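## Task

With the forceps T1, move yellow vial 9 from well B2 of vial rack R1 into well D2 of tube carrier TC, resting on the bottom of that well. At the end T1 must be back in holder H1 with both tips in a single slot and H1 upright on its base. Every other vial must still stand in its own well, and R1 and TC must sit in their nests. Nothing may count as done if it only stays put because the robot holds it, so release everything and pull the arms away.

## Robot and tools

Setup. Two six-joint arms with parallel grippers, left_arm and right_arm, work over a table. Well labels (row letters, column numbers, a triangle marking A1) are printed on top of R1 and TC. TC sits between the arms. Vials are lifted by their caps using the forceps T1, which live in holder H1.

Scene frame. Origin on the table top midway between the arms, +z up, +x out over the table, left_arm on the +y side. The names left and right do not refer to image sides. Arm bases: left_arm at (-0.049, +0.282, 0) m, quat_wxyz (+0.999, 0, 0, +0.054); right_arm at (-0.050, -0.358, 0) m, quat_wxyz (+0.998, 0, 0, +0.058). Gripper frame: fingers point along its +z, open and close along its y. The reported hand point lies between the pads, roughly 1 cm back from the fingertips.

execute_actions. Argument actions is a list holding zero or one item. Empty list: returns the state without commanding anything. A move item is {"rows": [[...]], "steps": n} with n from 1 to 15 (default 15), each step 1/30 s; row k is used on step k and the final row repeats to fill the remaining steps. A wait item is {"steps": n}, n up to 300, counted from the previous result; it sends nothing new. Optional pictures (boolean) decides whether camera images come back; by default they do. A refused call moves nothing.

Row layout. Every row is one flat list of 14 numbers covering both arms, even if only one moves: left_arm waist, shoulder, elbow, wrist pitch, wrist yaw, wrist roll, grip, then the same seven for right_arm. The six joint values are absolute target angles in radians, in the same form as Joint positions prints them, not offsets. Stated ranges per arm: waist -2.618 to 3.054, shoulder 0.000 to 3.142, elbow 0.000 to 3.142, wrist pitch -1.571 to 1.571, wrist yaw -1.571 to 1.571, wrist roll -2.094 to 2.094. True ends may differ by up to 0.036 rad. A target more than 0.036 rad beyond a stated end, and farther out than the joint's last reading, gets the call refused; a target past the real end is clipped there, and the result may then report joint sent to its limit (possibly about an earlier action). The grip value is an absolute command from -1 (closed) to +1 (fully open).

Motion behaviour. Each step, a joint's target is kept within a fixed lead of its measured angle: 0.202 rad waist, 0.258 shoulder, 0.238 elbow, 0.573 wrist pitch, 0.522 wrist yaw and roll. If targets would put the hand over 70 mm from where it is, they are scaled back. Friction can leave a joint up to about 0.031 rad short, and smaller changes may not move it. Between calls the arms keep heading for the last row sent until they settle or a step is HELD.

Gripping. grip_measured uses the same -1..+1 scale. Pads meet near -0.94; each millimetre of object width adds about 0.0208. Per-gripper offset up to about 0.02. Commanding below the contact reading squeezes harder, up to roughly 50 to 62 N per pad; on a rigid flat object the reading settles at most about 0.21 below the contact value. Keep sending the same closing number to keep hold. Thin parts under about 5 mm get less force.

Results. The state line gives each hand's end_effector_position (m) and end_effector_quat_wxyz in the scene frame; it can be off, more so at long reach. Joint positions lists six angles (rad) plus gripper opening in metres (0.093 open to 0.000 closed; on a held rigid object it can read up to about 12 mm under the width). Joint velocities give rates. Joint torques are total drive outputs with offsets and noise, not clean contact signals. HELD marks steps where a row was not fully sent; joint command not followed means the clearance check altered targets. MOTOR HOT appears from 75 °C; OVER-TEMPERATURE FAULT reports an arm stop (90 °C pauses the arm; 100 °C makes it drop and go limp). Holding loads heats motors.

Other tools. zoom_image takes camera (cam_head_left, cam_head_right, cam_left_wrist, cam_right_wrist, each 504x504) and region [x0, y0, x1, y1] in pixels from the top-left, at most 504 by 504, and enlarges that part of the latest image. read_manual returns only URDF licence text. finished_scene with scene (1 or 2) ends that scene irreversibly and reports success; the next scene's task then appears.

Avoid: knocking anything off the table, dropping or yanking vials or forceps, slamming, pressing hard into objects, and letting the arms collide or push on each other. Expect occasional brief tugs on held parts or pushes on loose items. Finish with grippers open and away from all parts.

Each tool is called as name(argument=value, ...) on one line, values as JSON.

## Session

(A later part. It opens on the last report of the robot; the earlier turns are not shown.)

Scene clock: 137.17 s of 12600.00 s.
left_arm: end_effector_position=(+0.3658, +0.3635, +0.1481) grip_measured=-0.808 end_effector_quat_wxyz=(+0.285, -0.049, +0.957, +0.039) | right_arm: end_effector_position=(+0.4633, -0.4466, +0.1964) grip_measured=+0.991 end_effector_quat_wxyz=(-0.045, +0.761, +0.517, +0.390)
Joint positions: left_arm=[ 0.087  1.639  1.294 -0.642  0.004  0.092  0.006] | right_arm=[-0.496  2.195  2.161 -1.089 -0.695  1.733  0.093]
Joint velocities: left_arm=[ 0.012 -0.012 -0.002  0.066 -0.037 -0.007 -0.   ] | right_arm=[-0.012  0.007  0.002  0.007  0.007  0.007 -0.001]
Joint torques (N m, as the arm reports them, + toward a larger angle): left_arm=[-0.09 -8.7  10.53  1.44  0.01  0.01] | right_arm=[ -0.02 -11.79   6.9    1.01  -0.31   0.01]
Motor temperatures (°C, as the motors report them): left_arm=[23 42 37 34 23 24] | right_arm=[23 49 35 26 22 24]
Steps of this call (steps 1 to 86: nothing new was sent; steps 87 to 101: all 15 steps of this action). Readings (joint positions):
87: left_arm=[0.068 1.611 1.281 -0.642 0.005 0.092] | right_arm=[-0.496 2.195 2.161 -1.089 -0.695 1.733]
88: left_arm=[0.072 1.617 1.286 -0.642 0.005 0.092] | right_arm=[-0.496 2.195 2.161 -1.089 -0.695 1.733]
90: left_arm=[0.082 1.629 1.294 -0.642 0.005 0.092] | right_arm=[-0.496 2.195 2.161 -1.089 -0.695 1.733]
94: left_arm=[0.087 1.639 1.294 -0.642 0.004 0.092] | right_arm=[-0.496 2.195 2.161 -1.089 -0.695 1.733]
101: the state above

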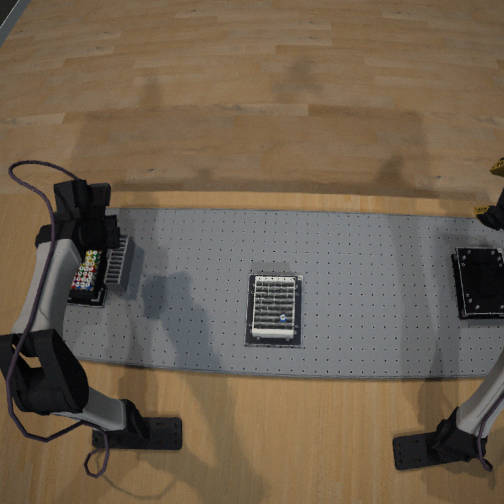

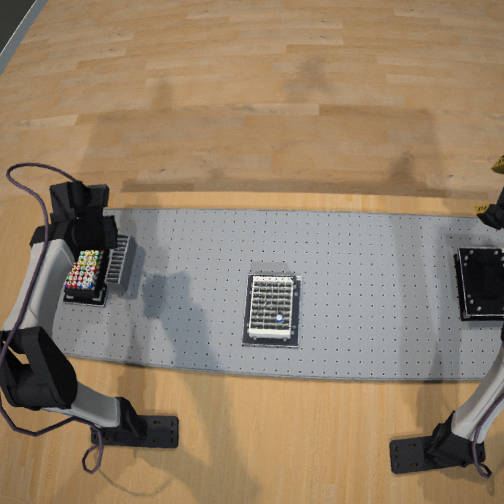

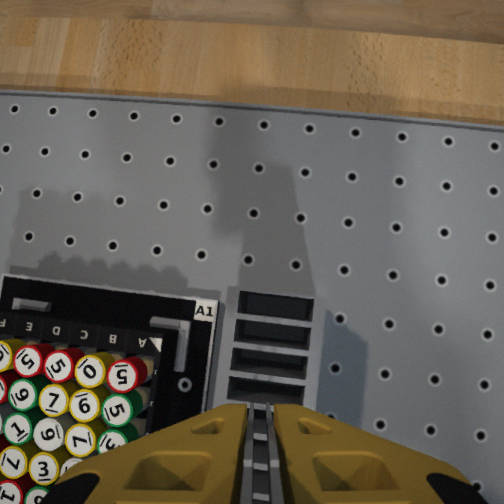

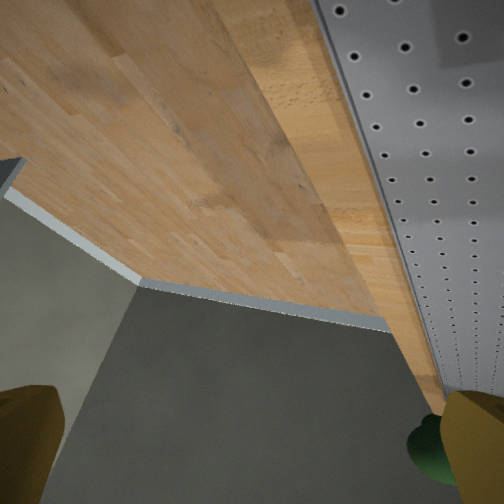

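execute_actions(actions=[{"rows":[[0.09,1.668,1.335,-0.64,0,0.092,-0.81,-0.496,2.195,2.161,-1.089,-0.695,1.733,1]],"steps":15}])

zoom_image(camera="cam_left_wrist", region=[150, 280, 370, 500])

Scene clock: 139.87 s of 12600.00 s.
left_arm: end_effector_position=(+0.3703, +0.3643, +0.1471) grip_measured=-0.808 end_effector_quat_wxyz=(+0.283, -0.049, +0.957, +0.039) | right_arm: end_effector_position=(+0.4633, -0.4466, +0.1964) grip_measured=+0.991 end_effector_quat_wxyz=(-0.045, +0.761, +0.517, +0.390)
Joint positions: left_arm=[ 0.087  1.659  1.313 -0.645  0.004  0.092  0.006] | right_arm=[-0.496  2.195  2.161 -1.089 -0.695  1.733  0.093]
Joint velocities: left_arm=[-0.007  0.007  0.007 -0.037  0.007 -0.051  0.   ] | right_arm=[-0.007 -0.012 -0.007  0.037  0.007 -0.007 -0.001]
Joint torques (N m, as the arm reports them, + toward a larger angle): left_arm=[-0.39 -8.78 10.59  1.4  -0.01  0.02] | right_arm=[ -0.13 -11.95   6.92   1.06  -0.41  -0.02]
Motor temperatures (°C, as the motors report them): left_arm=[23 42 37 34 23 24] | right_arm=[23 49 35 26 22 24]
Steps of this call (steps 1 to 15: the robot went on to your last target; steps 16 to 66: nothing new was sent; steps 67 to 81: all 15 steps of this action). Readings (joint positions):
67: left_arm=[0.087 1.641 1.297 -0.645 0.004 0.092] | right_arm=[-0.496 2.195 2.161 -1.089 -0.695 1.733]
68: left_arm=[0.087 1.646 1.304 -0.645 0.004 0.092] | right_arm=[-0.496 2.195 2.161 -1.089 -0.695 1.733]
70: left_arm=[0.087 1.655 1.312 -0.645 0.004 0.092] | right_arm=[-0.496 2.195 2.161 -1.089 -0.695 1.733]
74: left_arm=[0.087 1.659 1.313 -0.645 0.004 0.092] | right_arm=[-0.496 2.195 2.161 -1.089 -0.695 1.733]
81: the state above

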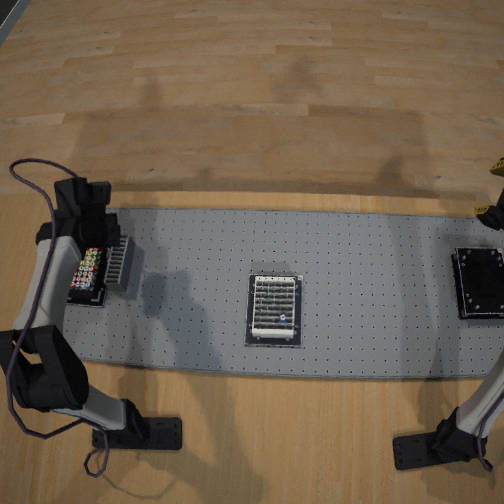

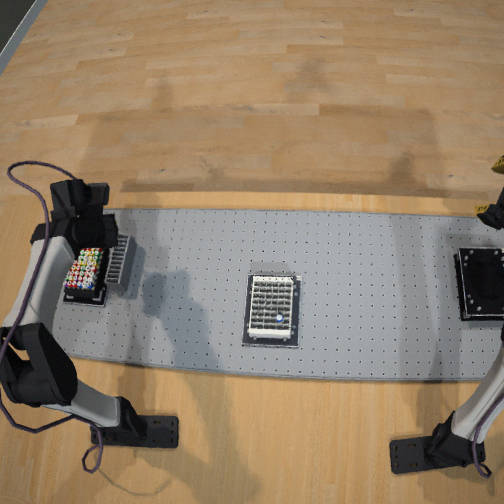

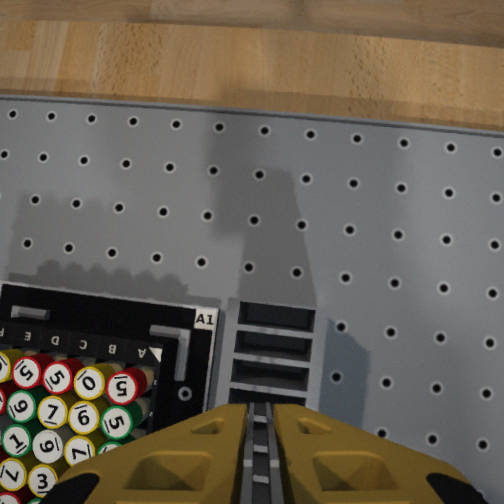

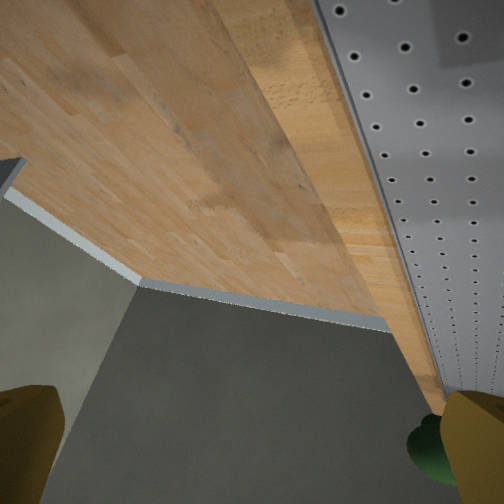

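Region (150, 280, 370, 500) of cam_left_wrist's 504x504 image, scaled by 2.291, with more detail than that image has.

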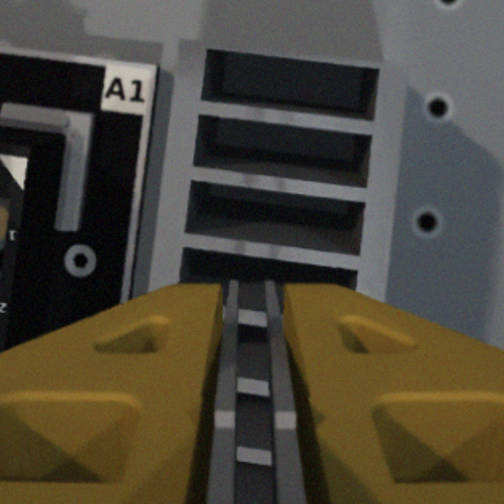

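Descend ~10 mm.

execute_actions(actions=[{"rows":[[0.09,1.662,1.265,-0.59,0,0.092,-0.81,-0.496,2.195,2.161,-1.089,-0.695,1.733,1]],"steps":15}])

zoom_image(camera="cam_left_wrist", region=[150, 280, 370, 500])

Scene clock: 142.93 s of 12600.00 s.
left_arm: end_effector_position=(+0.3685, +0.3640, +0.1373) grip_measured=-0.808 end_effector_quat_wxyz=(+0.282, -0.049, +0.957, +0.039) | right_arm: end_effector_position=(+0.4633, -0.4466, +0.1964) grip_measured=+0.991 end_effector_quat_wxyz=(-0.045, +0.761, +0.517, +0.390)
Joint positions: left_arm=[ 0.087  1.659  1.276 -0.611  0.004  0.092  0.006] | right_arm=[-0.496  2.195  2.161 -1.089 -0.695  1.733  0.093]
Joint velocities: left_arm=[ 0.017  0.007 -0.002 -0.022  0.022  0.007 -0.001] | right_arm=[ 0.002 -0.002  0.017 -0.11   0.037 -0.022  0.   ]
Joint torques (N m, as the arm reports them, + toward a larger angle): left_arm=[-0.37 -9.21  7.7   1.55  0.01  0.  ] | right_arm=[ -0.23 -11.83   6.78   1.01  -0.39  -0.11]
Motor temperatures (°C, as the motors report them): left_arm=[23 42 37 34 23 24] | right_arm=[23 50 35 26 22 24]
Steps of this call (steps 1 to 15: the robot went on to your last target; steps 16 to 77: nothing new was sent; steps 78 to 92: all 15 steps of this action). Readings (joint positions):
78: left_arm=[0.087 1.659 1.307 -0.637 0.004 0.092] | right_arm=[-0.496 2.195 2.161 -1.089 -0.695 1.733]
79: left_arm=[0.087 1.659 1.300 -0.627 0.004 0.092] | right_arm=[-0.496 2.195 2.161 -1.089 -0.695 1.733]
81: left_arm=[0.087 1.659 1.284 -0.621 0.004 0.092] | right_arm=[-0.496 2.195 2.161 -1.089 -0.695 1.733]
85: left_arm=[0.087 1.659 1.276 -0.618 0.004 0.092] | right_arm=[-0.496 2.195 2.161 -1.089 -0.695 1.733]
92: the state above

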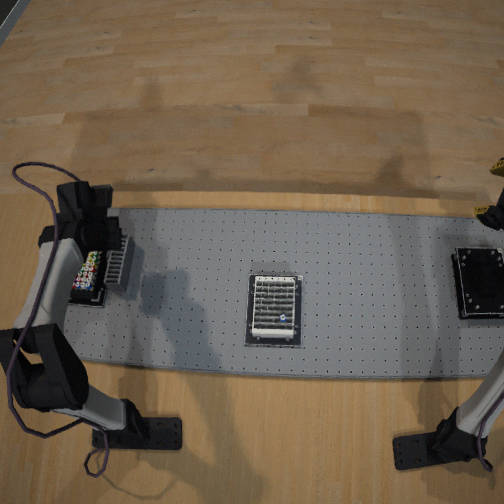

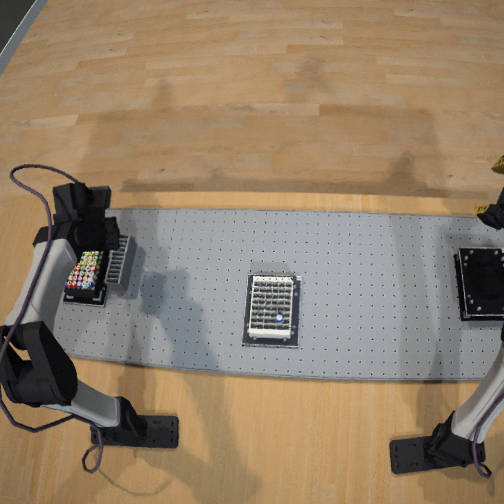

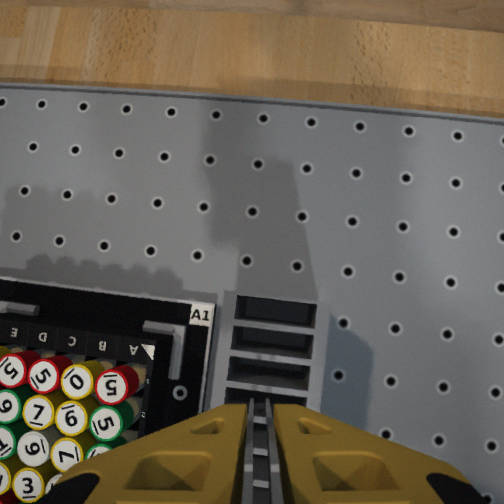

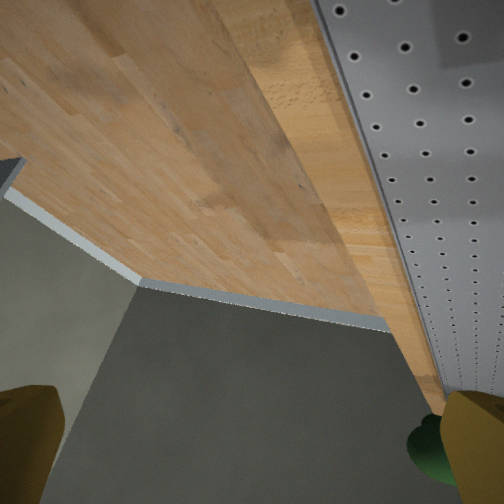

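Region (150, 280, 370, 500) of cam_left_wrist's 504x504 image, scaled by 2.291, with more detail than that image has.

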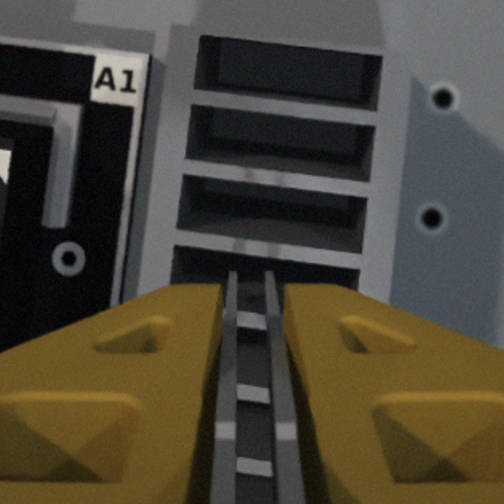

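execute_actions(actions=[{"rows":[[0.09,1.675,1.22,-0.54,0,0.092,-0.81,-0.496,2.195,2.161,-1.089,-0.695,1.733,1]],"steps":15}])

zoom_image(camera="cam_left_wrist", region=[150, 280, 370, 500])

Scene clock: 145.67 s of 12600.00 s.
left_arm: end_effector_position=(+0.3674, +0.3638, +0.1216) grip_measured=-0.808 end_effector_quat_wxyz=(+0.278, -0.049, +0.959, +0.038) | right_arm: end_effector_position=(+0.4633, -0.4466, +0.1964) grip_measured=+0.991 end_effector_quat_wxyz=(-0.045, +0.761, +0.517, +0.390)
Joint positions: left_arm=[ 0.087  1.671  1.23  -0.562  0.004  0.092  0.006] | right_arm=[-0.496  2.195  2.161 -1.089 -0.695  1.733  0.093]
Joint velocities: left_arm=[-0.022  0.002 -0.027 -0.037  0.037 -0.007 -0.   ] | right_arm=[-0.002 -0.012  0.007  0.066  0.007 -0.007 -0.001]
Joint torques (N m, as the arm reports them, + toward a larger angle): left_arm=[-0.3  -9.15  7.78  1.57  0.01  0.01] | right_arm=[ -0.09 -11.71   6.84   1.03  -0.38  -0.05]
Motor temperatures (°C, as the motors report them): left_arm=[23 41 37 34 23 24] | right_arm=[23 50 35 26 22 24]
Steps of this call (steps 1 to 15: the robot went on to your last target; steps 16 to 67: nothing new was sent; steps 68 to 82: all 15 steps of this action). Readings (joint positions):
68: left_arm=[0.087 1.659 1.268 -0.598 0.004 0.092] | right_arm=[-0.496 2.195 2.161 -1.089 -0.695 1.733]
69: left_arm=[0.087 1.659 1.259 -0.586 0.004 0.092] | right_arm=[-0.496 2.195 2.161 -1.089 -0.695 1.733]
71: left_arm=[0.087 1.663 1.241 -0.576 0.004 0.092] | right_arm=[-0.496 2.195 2.161 -1.089 -0.695 1.733]
75: left_arm=[0.087 1.671 1.230 -0.571 0.004 0.092] | right_arm=[-0.496 2.195 2.161 -1.089 -0.695 1.733]
82: the state above

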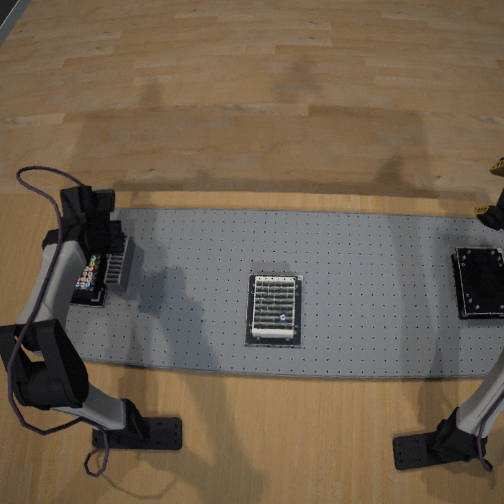

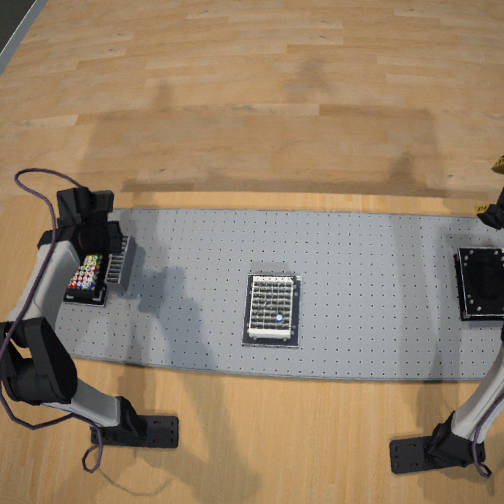

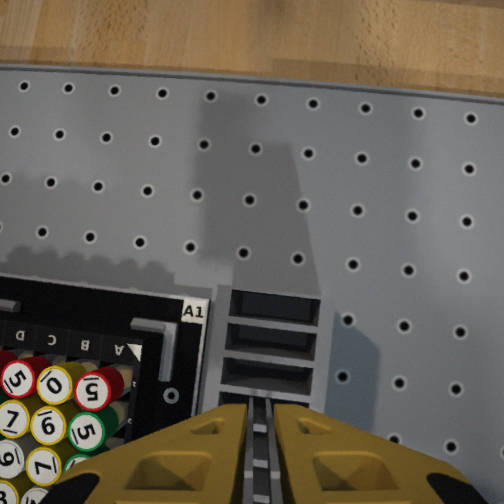

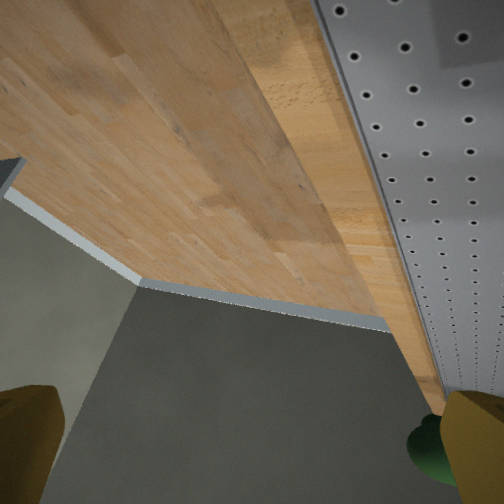

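Region (150, 280, 370, 500) of cam_left_wrist's 504x504 image, scaled by 2.291, with more detail than that image has.

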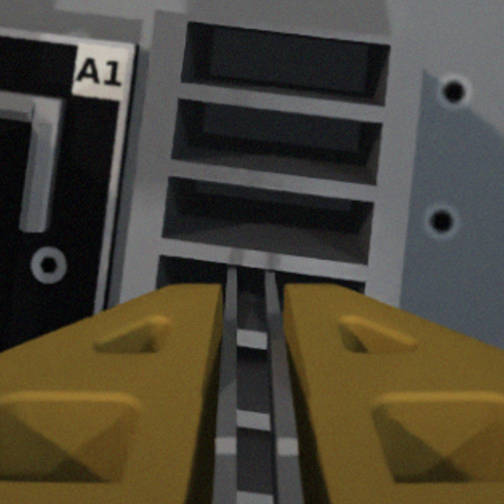

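In slot 4. Go down a bit more, then release.

execute_actions(actions=[{"rows":[[0.09,1.685,1.195,-0.54,0,0.092,-0.81,-0.496,2.195,2.161,-1.089,-0.695,1.733,1]],"steps":12}], pictures=false)

execute_actions(actions=[{"rows":[[0.09,1.685,1.195,-0.54,0,0.092,-0.7,-0.496,2.195,2.161,-1.089,-0.695,1.733,1],[0.09,1.685,1.195,-0.54,0,0.092,-0.65,-0.496,2.195,2.161,-1.089,-0.695,1.733,1],[0.09,1.685,1.195,-0.54,0,0.092,-0.6,-0.496,2.195,2.161,-1.089,-0.695,1.733,1],[0.09,1.685,1.195,-0.54,0,0.092,-0.5,-0.496,2.195,2.161,-1.089,-0.695,1.733,1],[0.09,1.685,1.195,-0.54,0,0.092,-0.3,-0.496,2.195,2.161,-1.089,-0.695,1.733,1],[0.09,1.685,1.195,-0.54,0,0.092,0.2,-0.496,2.195,2.161,-1.089,-0.695,1.733,1]],"steps":15}])

Scene clock: 149.53 s of 12600.00 s.
left_arm: end_effector_position=(+0.3633, +0.3630, +0.1116) grip_measured=-0.808 end_effector_quat_wxyz=(+0.267, -0.049, +0.962, +0.037) | right_arm: end_effector_position=(+0.4633, -0.4466, +0.1964) grip_measured=+0.991 end_effector_quat_wxyz=(-0.045, +0.761, +0.517, +0.390)
Joint positions: left_arm=[ 0.087  1.677  1.208 -0.555  0.004  0.092  0.006] | right_arm=[-0.496  2.195  2.161 -1.089 -0.695  1.733  0.093]
Joint velocities: left_arm=[-0.002 -0.012  0.012 -0.11   0.051  0.007  0.   ] | right_arm=[ 0.017 -0.012 -0.007  0.022 -0.037  0.051 -0.   ]
Joint torques (N m, as the arm reports them, + toward a larger angle): left_arm=[-0.32 -8.78  7.44  1.44 -0.01  0.01] | right_arm=[ -0.17 -12.02   6.98   1.03  -0.33  -0.04]
Motor temperatures (°C, as the motors report them): left_arm=[23 41 37 34 23 24] | right_arm=[23 50 35 26 22 24]
Steps of this call (steps 1 to 15: the robot went on to your last target; steps 16 to 90: nothing new was sent; then 0.47 s passed at rest; steps 91 to 102: all 12 steps of this action). Readings (joint positions):
91: left_arm=[0.087 1.671 1.227 -0.557 0.004 0.092] | right_arm=[-0.496 2.195 2.161 -1.089 -0.695 1.733]
92: left_arm=[0.087 1.671 1.223 -0.555 0.004 0.092] | right_arm=[-0.496 2.195 2.161 -1.089 -0.695 1.733]
94: left_arm=[0.087 1.673 1.213 -0.555 0.004 0.092] | right_arm=[-0.496 2.195 2.161 -1.089 -0.695 1.733]
98: left_arm=[0.087 1.677 1.208 -0.555 0.004 0.092] | right_arm=[-0.496 2.195 2.161 -1.089 -0.695 1.733]
102: the state above

Scene clock: 150.03 s of 12600.00 s.
left_arm: end_effector_position=(+0.3633, +0.3630, +0.1116) grip_measured=+0.199 end_effector_quat_wxyz=(+0.267, -0.049, +0.962, +0.037) | right_arm: end_effector_position=(+0.4633, -0.4466, +0.1964) grip_measured=+0.991 end_effector_quat_wxyz=(-0.045, +0.761, +0.517, +0.390)
Joint positions: left_arm=[ 0.087  1.677  1.208 -0.555  0.004  0.092  0.055] | right_arm=[-0.496  2.195  2.161 -1.089 -0.695  1.733  0.093]
Joint velocities: left_arm=[ 0.002  0.007  0.002 -0.037  0.037 -0.007 -0.   ] | right_arm=[-0.007 -0.012 -0.022  0.022  0.007 -0.037  0.001]
Joint torques (N m, as the arm reports them, + toward a larger angle): left_arm=[-0.35 -8.92  7.44  1.48 -0.02  0.  ] | right_arm=[ -0.12 -11.83   6.98   0.97  -0.37  -0.08]
Motor temperatures (°C, as the motors report them): left_arm=[23 41 37 34 23 24] | right_arm=[23 50 35 26 22 24]
Steps of this call (steps 1 to 15: all 15 steps of this action). Readings (joint positions):
1: left_arm=[0.087 1.677 1.208 -0.555 0.004 0.092] | right_arm=[-0.496 2.195 2.161 -1.089 -0.695 1.733]
2: left_arm=[0.087 1.677 1.208 -0.555 0.004 0.092] | right_arm=[-0.496 2.195 2.161 -1.089 -0.695 1.733]
4: left_arm=[0.087 1.677 1.208 -0.555 0.004 0.092] | right_arm=[-0.496 2.195 2.161 -1.089 -0.695 1.733]
8: left_arm=[0.087 1.677 1.208 -0.555 0.004 0.092] | right_arm=[-0.496 2.195 2.161 -1.089 -0.695 1.733]
15: the state above

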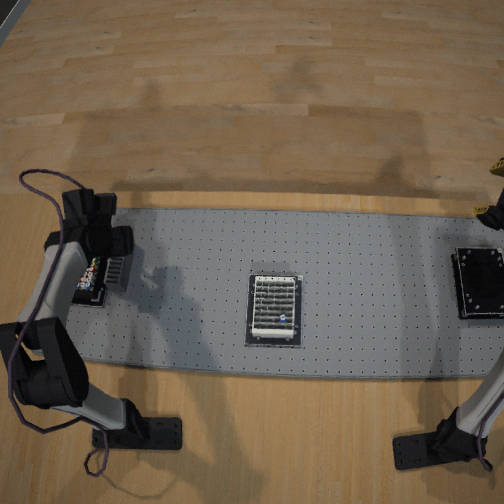

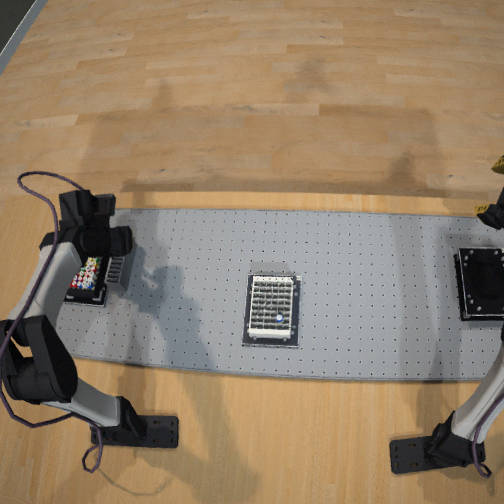

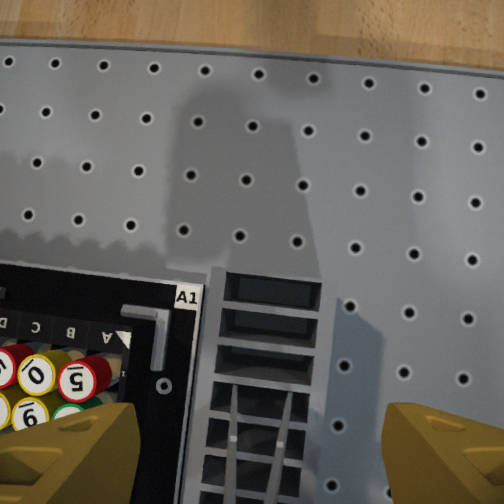

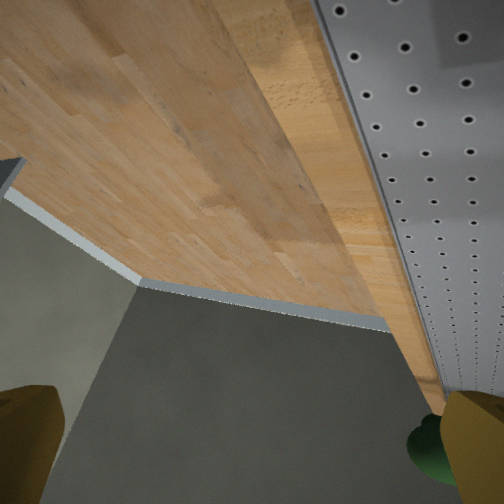

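execute_actions(actions=[{"rows":[[0.09,1.685,1.195,-0.54,0,0.092,-0.8,-0.496,2.195,2.161,-1.089,-0.695,1.733,1]],"steps":15}], pictures=false)

execute_actions(actions=[{"rows":[[0.09,1.68,1.23,-0.59,0,0.092,-0.8,-0.496,2.195,2.161,-1.089,-0.695,1.733,1],[0.09,1.675,1.26,-0.625,0,0.092,-0.8,-0.496,2.195,2.161,-1.089,-0.695,1.733,1],[0.09,1.67,1.29,-0.66,0,0.092,-0.8,-0.496,2.195,2.161,-1.089,-0.695,1.733,1],[0.09,1.665,1.32,-0.695,0,0.092,-0.8,-0.496,2.195,2.161,-1.089,-0.695,1.733,1],[0.09,1.66,1.35,-0.73,0,0.092,-0.8,-0.496,2.195,2.161,-1.089,-0.695,1.733,1],[0.09,1.655,1.38,-0.765,0,0.092,-0.8,-0.496,2.195,2.161,-1.089,-0.695,1.733,1],[0.09,1.65,1.41,-0.80,0,0.092,-0.8,-0.496,2.195,2.161,-1.089,-0.695,1.733,1],[0.09,1.65,1.44,-0.83,0,0.092,-0.8,-0.496,2.195,2.161,-1.089,-0.695,1.733,1],[0.09,1.65,1.47,-0.855,0,0.092,-0.8,-0.496,2.195,2.161,-1.089,-0.695,1.733,1],[0.09,1.65,1.50,-0.875,0,0.092,-0.8,-0.496,2.195,2.161,-1.089,-0.695,1.733,1]],"steps":15}], pictures=false)

execute_actions(actions=[{"rows":[[0.29,1.68,1.53,-0.865,0,-0.21,-0.74,-0.496,2.195,2.161,-1.089,-0.695,1.733,1]],"steps":15}])

zoom_image(camera="cam_left_wrist", region=[160, 280, 360, 480])

Scene clock: 157.07 s of 12600.00 s.
left_arm: end_effector_position=(+0.3633, +0.3630, +0.1116) grip_measured=-0.798 end_effector_quat_wxyz=(+0.267, -0.049, +0.962, +0.037) | right_arm: end_effector_position=(+0.4633, -0.4466, +0.1964) grip_measured=+0.991 end_effector_quat_wxyz=(-0.045, +0.761, +0.517, +0.390)
Joint positions: left_arm=[ 0.087  1.677  1.208 -0.555  0.004  0.092  0.007] | right_arm=[-0.496  2.195  2.161 -1.089 -0.695  1.733  0.093]
Joint velocities: left_arm=[-0.007  0.012 -0.017 -0.022 -0.066  0.051 -0.   ] | right_arm=[-0.007  0.022  0.007 -0.037 -0.037 -0.051  0.   ]
Joint torques (N m, as the arm reports them, + toward a larger angle): left_arm=[-0.41 -8.72  7.33  1.49 -0.01  0.02] | right_arm=[ -0.34 -11.71   7.03   0.98  -0.35  -0.02]
Motor temperatures (°C, as the motors report them): left_arm=[23 41 37 34 23 24] | right_arm=[23 50 36 26 22 24]
Steps of this call (steps 1 to 15: the robot went on to your last target; steps 16 to 90: nothing new was sent; then 3.53 s passed at rest; steps 91 to 105: all 15 steps of this action). Readings (joint positions):
91: left_arm=[0.087 1.677 1.208 -0.555 0.004 0.092] | right_arm=[-0.496 2.195 2.161 -1.089 -0.695 1.733]
92: left_arm=[0.087 1.677 1.208 -0.555 0.004 0.092] | right_arm=[-0.496 2.195 2.161 -1.089 -0.695 1.733]
94: left_arm=[0.087 1.677 1.208 -0.555 0.004 0.092] | right_arm=[-0.496 2.195 2.161 -1.089 -0.695 1.733]
98: left_arm=[0.087 1.677 1.208 -0.555 0.004 0.092] | right_arm=[-0.496 2.195 2.161 -1.089 -0.695 1.733]
105: the state above

Scene clock: 157.57 s of 12600.00 s.
left_arm: end_effector_position=(+0.3716, +0.3647, +0.1942) grip_measured=-0.798 end_effector_quat_wxyz=(+0.288, -0.049, +0.956, +0.040) | right_arm: end_effector_position=(+0.4633, -0.4466, +0.1964) grip_measured=+0.991 end_effector_quat_wxyz=(-0.045, +0.761, +0.517, +0.390)
Joint positions: left_arm=[ 0.087  1.654  1.489 -0.816  0.004  0.092  0.007] | right_arm=[-0.496  2.195  2.161 -1.089 -0.695  1.733  0.093]
Joint velocities: left_arm=[-0.007 -0.032  0.007 -0.198  0.037 -0.037  0.001] | right_arm=[ 0.007 -0.002 -0.002 -0.066 -0.007 -0.037  0.   ]
Joint torques (N m, as the arm reports them, + toward a larger angle): left_arm=[-0.2  -9.49  9.58  1.14  0.01 -0.03] | right_arm=[ -0.11 -11.86   6.93   1.06  -0.38  -0.03]
Motor temperatures (°C, as the motors report them): left_arm=[23 41 37 34 23 24] | right_arm=[23 50 36 26 22 24]
Steps of this call (steps 1 to 15: all 15 steps of this action). Readings (joint positions):
1: left_arm=[0.087 1.677 1.208 -0.556 0.004 0.092] | right_arm=[-0.496 2.195 2.161 -1.089 -0.695 1.733]
2: left_arm=[0.087 1.677 1.214 -0.567 0.004 0.092] | right_arm=[-0.496 2.195 2.161 -1.089 -0.695 1.733]
4: left_arm=[0.087 1.677 1.246 -0.612 0.004 0.092] | right_arm=[-0.496 2.195 2.161 -1.089 -0.695 1.733]
8: left_arm=[0.087 1.677 1.367 -0.716 0.004 0.092] | right_arm=[-0.496 2.195 2.161 -1.089 -0.695 1.733]
15: the state above

Scene clock: 158.07 s of 12600.00 s.
left_arm: end_effector_position=(+0.3417, +0.4518, +0.1877) grip_measured=-0.741 end_effector_quat_wxyz=(+0.269, -0.285, +0.919, +0.032) | right_arm: end_effector_position=(+0.4633, -0.4466, +0.1964) grip_measured=+0.991 end_effector_quat_wxyz=(-0.045, +0.761, +0.517, +0.390)
Joint positions: left_arm=[ 0.299  1.675  1.508 -0.855 -0.006 -0.191  0.01 ] | right_arm=[-0.496  2.195  2.161 -1.089 -0.695  1.733  0.093]
Joint velocities: left_arm=[-0.007 -0.017 -0.002 -0.051  0.037 -0.11  -0.   ] | right_arm=[-0.017 -0.017  0.007 -0.037 -0.022 -0.066 -0.   ]
Joint torques (N m, as the arm reports them, + toward a larger angle): left_arm=[-1.25 -9.07 10.55  1.26  0.05 -0.03] | right_arm=[  0.07 -11.83   6.85   1.03  -0.35  -0.06]
Motor temperatures (°C, as the motors report them): left_arm=[23 41 37 34 23 24] | right_arm=[23 50 36 26 22 24]
Steps of this call (steps 1 to 15: all 15 steps of this action). Readings (joint positions):
1: left_arm=[0.106 1.654 1.492 -0.826 0.016 0.050] | right_arm=[-0.496 2.195 2.161 -1.089 -0.695 1.733]
2: left_arm=[0.146 1.659 1.498 -0.833 0.024 0.003] | right_arm=[-0.496 2.195 2.161 -1.089 -0.695 1.733]
4: left_arm=[0.245 1.669 1.507 -0.835 0.015 -0.072] | right_arm=[-0.496 2.195 2.161 -1.089 -0.695 1.733]
8: left_arm=[0.309 1.675 1.508 -0.846 -0.007 -0.151] | right_arm=[-0.496 2.195 2.161 -1.089 -0.695 1.733]
15: the state above

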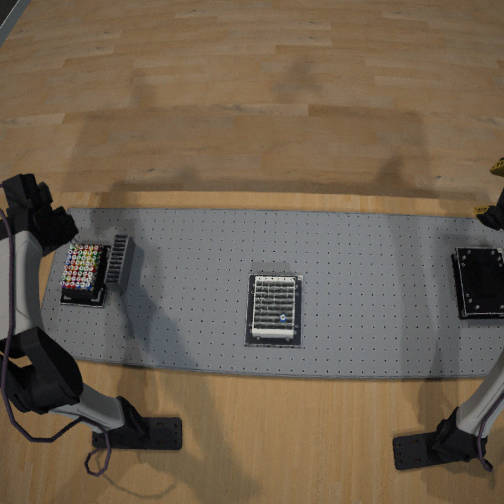

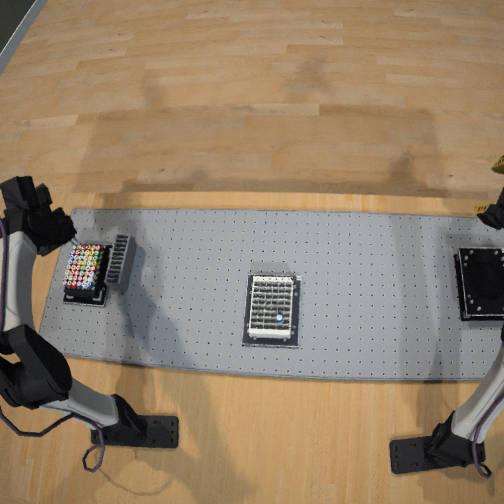

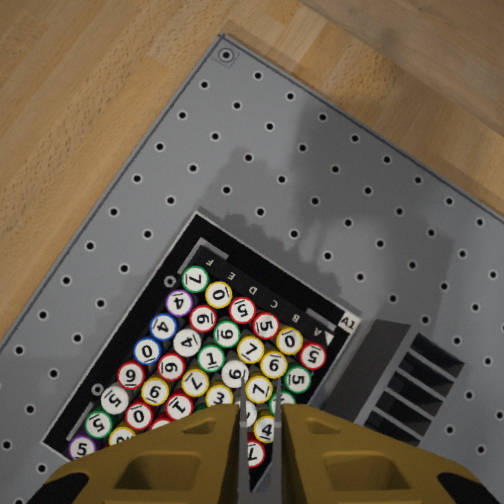

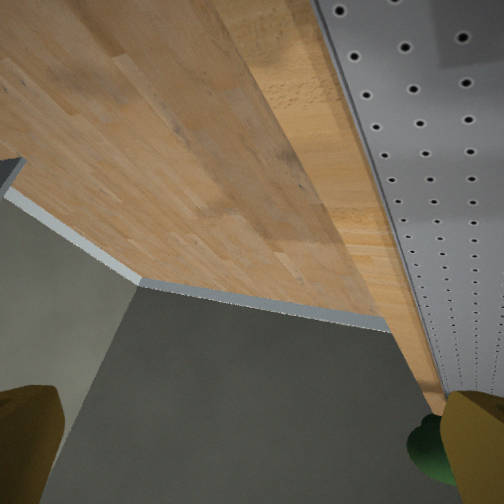

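Region (160, 280, 360, 480) of cam_left_wrist's 504x504 image, scaled by 2.520, with more detail than that image has.

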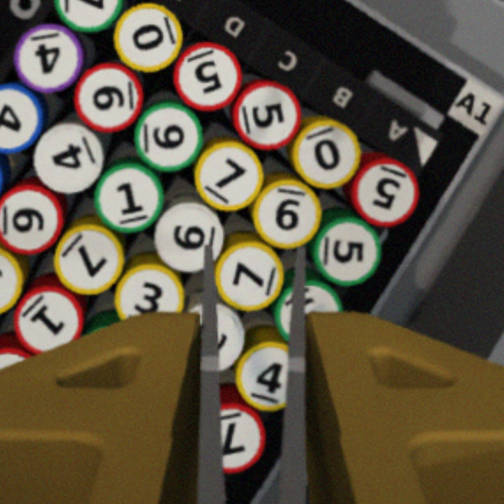

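execute_actions(actions=[{"rows":[[0.262,1.68,1.44,-0.79,0,-0.21,-0.74,-0.496,2.195,2.161,-1.089,-0.695,1.733,1]],"steps":15}], pictures=false)

execute_actions(actions=[{"steps":10}])

zoom_image(camera="cam_left_wrist", region=[160, 280, 360, 480])

Scene clock: 162.73 s of 12600.00 s.
left_arm: end_effector_position=(+0.3444, +0.4386, +0.1693) grip_measured=-0.741 end_effector_quat_wxyz=(+0.260, -0.276, +0.925, +0.025) | right_arm: end_effector_position=(+0.4633, -0.4466, +0.1964) grip_measured=+0.991 end_effector_quat_wxyz=(-0.045, +0.761, +0.517, +0.390)
Joint positions: left_arm=[ 0.268  1.678  1.448 -0.812 -0.005 -0.202  0.01 ] | right_arm=[-0.496  2.195  2.161 -1.089 -0.695  1.733  0.093]
Joint velocities: left_arm=[-0.007  0.007  0.012  0.051  0.022  0.007 -0.   ] | right_arm=[ 0.007 -0.007 -0.022  0.007  0.022 -0.066 -0.   ]
Joint torques (N m, as the arm reports them, + toward a larger angle): left_arm=[-1.   -9.41  7.94  1.46  0.06 -0.04] | right_arm=[ -0.07 -11.88   6.94   1.03  -0.31   0.  ]
Motor temperatures (°C, as the motors report them): left_arm=[23 41 37 34 23 24] | right_arm=[23 51 36 26 22 24]
Steps of this call (steps 1 to 30: the robot went on to your last target; steps 31 to 90: nothing new was sent; then 1.17 s passed at rest; steps 91 to 105: all 15 steps of this action). Readings (joint positions):
91: left_arm=[0.296 1.675 1.499 -0.845 -0.007 -0.202] | right_arm=[-0.496 2.195 2.161 -1.089 -0.695 1.733]
92: left_arm=[0.290 1.673 1.486 -0.832 -0.007 -0.202] | right_arm=[-0.496 2.195 2.161 -1.089 -0.695 1.733]
94: left_arm=[0.276 1.675 1.462 -0.824 -0.006 -0.202] | right_arm=[-0.496 2.195 2.161 -1.089 -0.695 1.733]
98: left_arm=[0.268 1.678 1.448 -0.822 -0.005 -0.202] | right_arm=[-0.496 2.195 2.161 -1.089 -0.695 1.733]
105: the state above

Scene clock: 163.07 s of 12600.00 s.
left_arm: end_effector_position=(+0.3448, +0.4388, +0.1695) grip_measured=-0.741 end_effector_quat_wxyz=(+0.261, -0.276, +0.925, +0.025) | right_arm: end_effector_position=(+0.4633, -0.4466, +0.1964) grip_measured=+0.991 end_effector_quat_wxyz=(-0.045, +0.761, +0.517, +0.390)
Joint positions: left_arm=[ 0.268  1.678  1.448 -0.81  -0.005 -0.202  0.01 ] | right_arm=[-0.496  2.195  2.161 -1.089 -0.695  1.733  0.093]
Joint velocities: left_arm=[-0.002 -0.002 -0.002 -0.022 -0.007  0.007 -0.   ] | right_arm=[ 0.012 -0.002  0.012 -0.051 -0.051 -0.007 -0.001]
Joint torques (N m, as the arm reports them, + toward a larger angle): left_arm=[-0.93 -9.35  7.94  1.49  0.06 -0.05] | right_arm=[ -0.1  -11.69   6.97   1.02  -0.38  -0.03]
Motor temperatures (°C, as the motors report them): left_arm=[23 41 37 34 23 24] | right_arm=[23 51 36 26 22 24]
Steps of this call (steps 1 to 10: the robot went on to your last target). Readings (joint positions):
1: left_arm=[0.268 1.678 1.448 -0.811 -0.005 -0.202] | right_arm=[-0.496 2.195 2.161 -1.089 -0.695 1.733]
2: left_arm=[0.268 1.678 1.448 -0.811 -0.005 -0.202] | right_arm=[-0.496 2.195 2.161 -1.089 -0.695 1.733]
4: left_arm=[0.268 1.678 1.448 -0.811 -0.005 -0.202] | right_arm=[-0.496 2.195 2.161 -1.089 -0.695 1.733]
8: left_arm=[0.268 1.678 1.448 -0.810 -0.005 -0.202] | right_arm=[-0.496 2.195 2.161 -1.089 -0.695 1.733]
10: the state above

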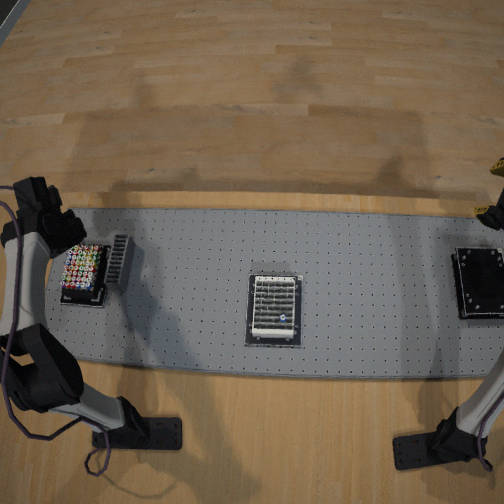

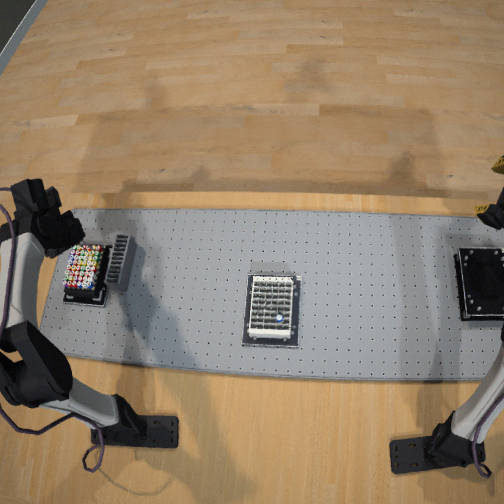

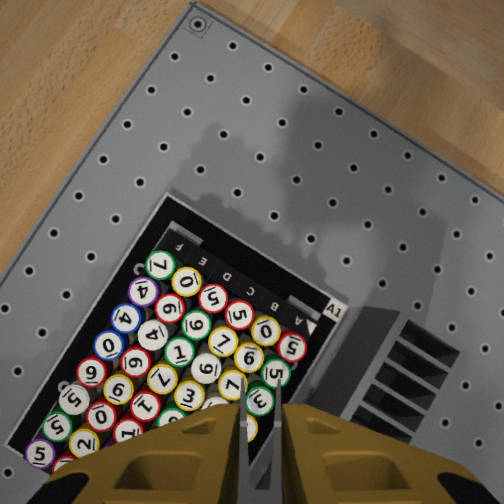

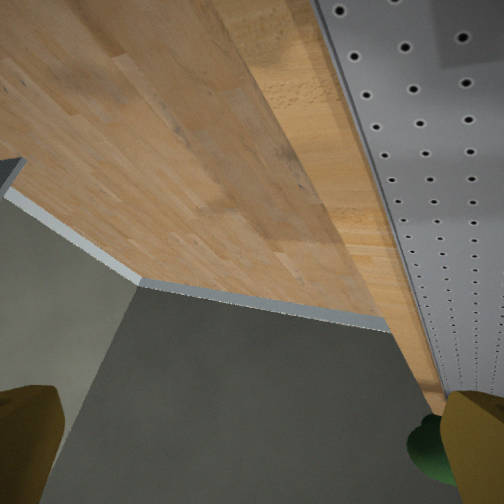

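Region (160, 280, 360, 480) of cam_left_wrist's 504x504 image, scaled by 2.520, with more detail than that image has.

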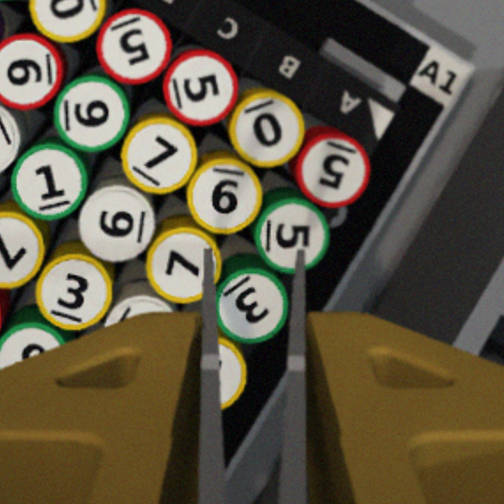

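execute_actions(actions=[{"rows":[[0.288,1.68,1.44,-0.77,0,-0.21,-0.74,-0.496,2.195,2.161,-1.089,-0.695,1.733,1]],"steps":15}], pictures=false)

execute_actions(actions=[{"steps":10}])

zoom_image(camera="cam_left_wrist", region=[160, 280, 360, 480])

Scene clock: 172.53 s of 12600.00 s.
left_arm: end_effector_position=(+0.3469, +0.4443, +0.1720) grip_measured=-0.741 end_effector_quat_wxyz=(+0.270, -0.280, +0.921, +0.027) | right_arm: end_effector_position=(+0.4633, -0.4466, +0.1964) grip_measured=+0.991 end_effector_quat_wxyz=(-0.045, +0.761, +0.517, +0.390)
Joint positions: left_arm=[ 0.279  1.678  1.448 -0.79  -0.004 -0.202  0.01 ] | right_arm=[-0.496  2.195  2.161 -1.089 -0.695  1.733  0.093]
Joint velocities: left_arm=[ 0.002 -0.007 -0.012 -0.007  0.022  0.037  0.001] | right_arm=[-0.012 -0.012 -0.017 -0.095  0.007  0.022  0.   ]
Joint torques (N m, as the arm reports them, + toward a larger angle): left_arm=[ 0.23 -9.62  8.02  1.52  0.04 -0.06] | right_arm=[ -0.15 -11.81   6.76   0.99  -0.36  -0.08]
Motor temperatures (°C, as the motors report them): left_arm=[23 41 37 34 23 24] | right_arm=[23 51 36 27 22 24]
Steps of this call (steps 1 to 15: the robot went on to your last target; steps 16 to 90: nothing new was sent; then 5.97 s passed at rest; steps 91 to 105: all 15 steps of this action). Readings (joint positions):
91: left_arm=[0.270 1.678 1.448 -0.808 -0.004 -0.202] | right_arm=[-0.496 2.195 2.161 -1.089 -0.695 1.733]
92: left_arm=[0.271 1.678 1.448 -0.804 -0.004 -0.202] | right_arm=[-0.496 2.195 2.161 -1.089 -0.695 1.733]
94: left_arm=[0.276 1.678 1.448 -0.799 -0.004 -0.202] | right_arm=[-0.496 2.195 2.161 -1.089 -0.695 1.733]
98: left_arm=[0.279 1.678 1.448 -0.793 -0.004 -0.202] | right_arm=[-0.496 2.195 2.161 -1.089 -0.695 1.733]
105: the state above

Scene clock: 172.87 s of 12600.00 s.
left_arm: end_effector_position=(+0.3470, +0.4443, +0.1720) grip_measured=-0.741 end_effector_quat_wxyz=(+0.271, -0.280, +0.921, +0.027) | right_arm: end_effector_position=(+0.4633, -0.4466, +0.1964) grip_measured=+0.991 end_effector_quat_wxyz=(-0.045, +0.761, +0.517, +0.390)
Joint positions: left_arm=[ 0.279  1.678  1.448 -0.79  -0.004 -0.202  0.01 ] | right_arm=[-0.496  2.195  2.161 -1.089 -0.695  1.733  0.093]
Joint velocities: left_arm=[ 0.007  0.007 -0.007  0.007  0.022  0.066 -0.   ] | right_arm=[ 0.007 -0.007 -0.007  0.022  0.066 -0.037  0.001]
Joint torques (N m, as the arm reports them, + toward a larger angle): left_arm=[ 0.12 -9.51  7.78  1.54  0.06 -0.07] | right_arm=[ -0.08 -11.65   6.87   1.05  -0.35  -0.06]
Motor temperatures (°C, as the motors report them): left_arm=[23 41 37 34 23 24] | right_arm=[23 51 36 27 22 24]
Steps of this call (steps 1 to 10: the robot went on to your last target). Readings (joint positions):
1: left_arm=[0.279 1.678 1.448 -0.790 -0.004 -0.202] | right_arm=[-0.496 2.195 2.161 -1.089 -0.695 1.733]
2: left_arm=[0.279 1.678 1.448 -0.790 -0.004 -0.202] | right_arm=[-0.496 2.195 2.161 -1.089 -0.695 1.733]
4: left_arm=[0.279 1.678 1.448 -0.790 -0.004 -0.202] | right_arm=[-0.496 2.195 2.161 -1.089 -0.695 1.733]
8: left_arm=[0.279 1.678 1.448 -0.790 -0.004 -0.202] | right_arm=[-0.496 2.195 2.161 -1.089 -0.695 1.733]
10: the state above

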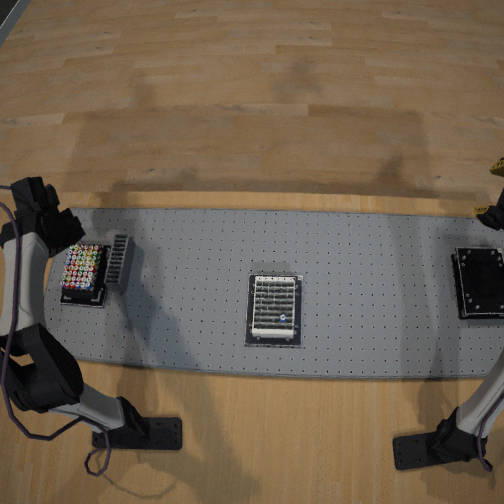

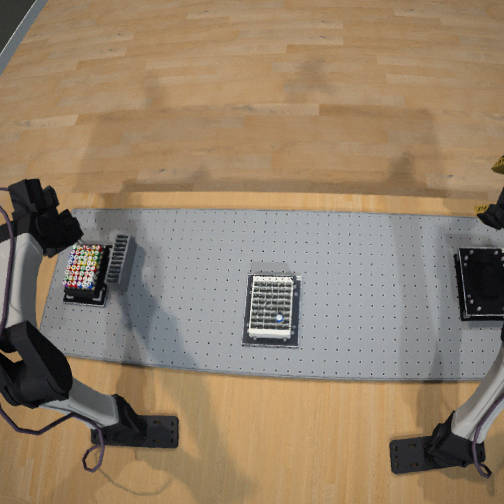

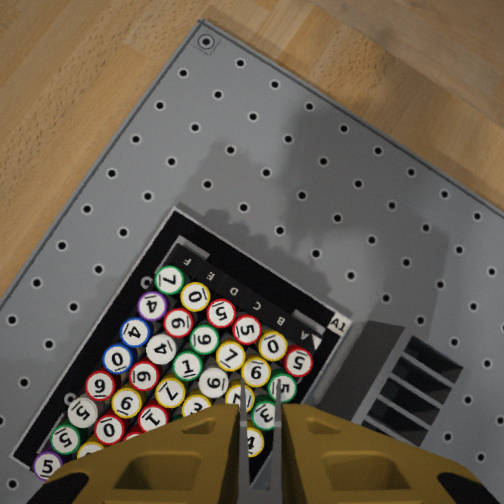

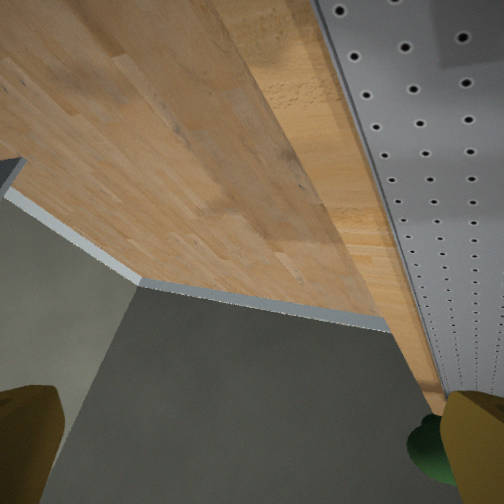

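Region (160, 280, 360, 480) of cam_left_wrist's 504x504 image, scaled by 2.520, with more detail than that image has.

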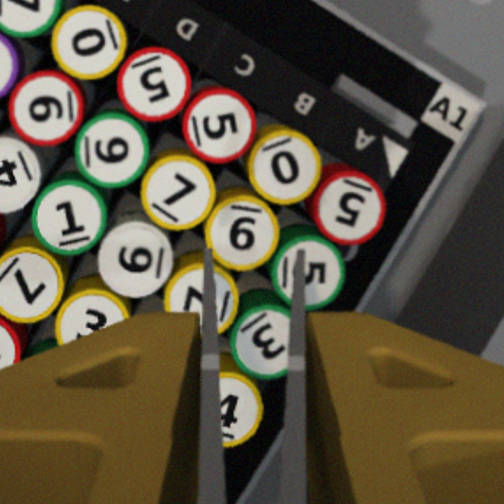

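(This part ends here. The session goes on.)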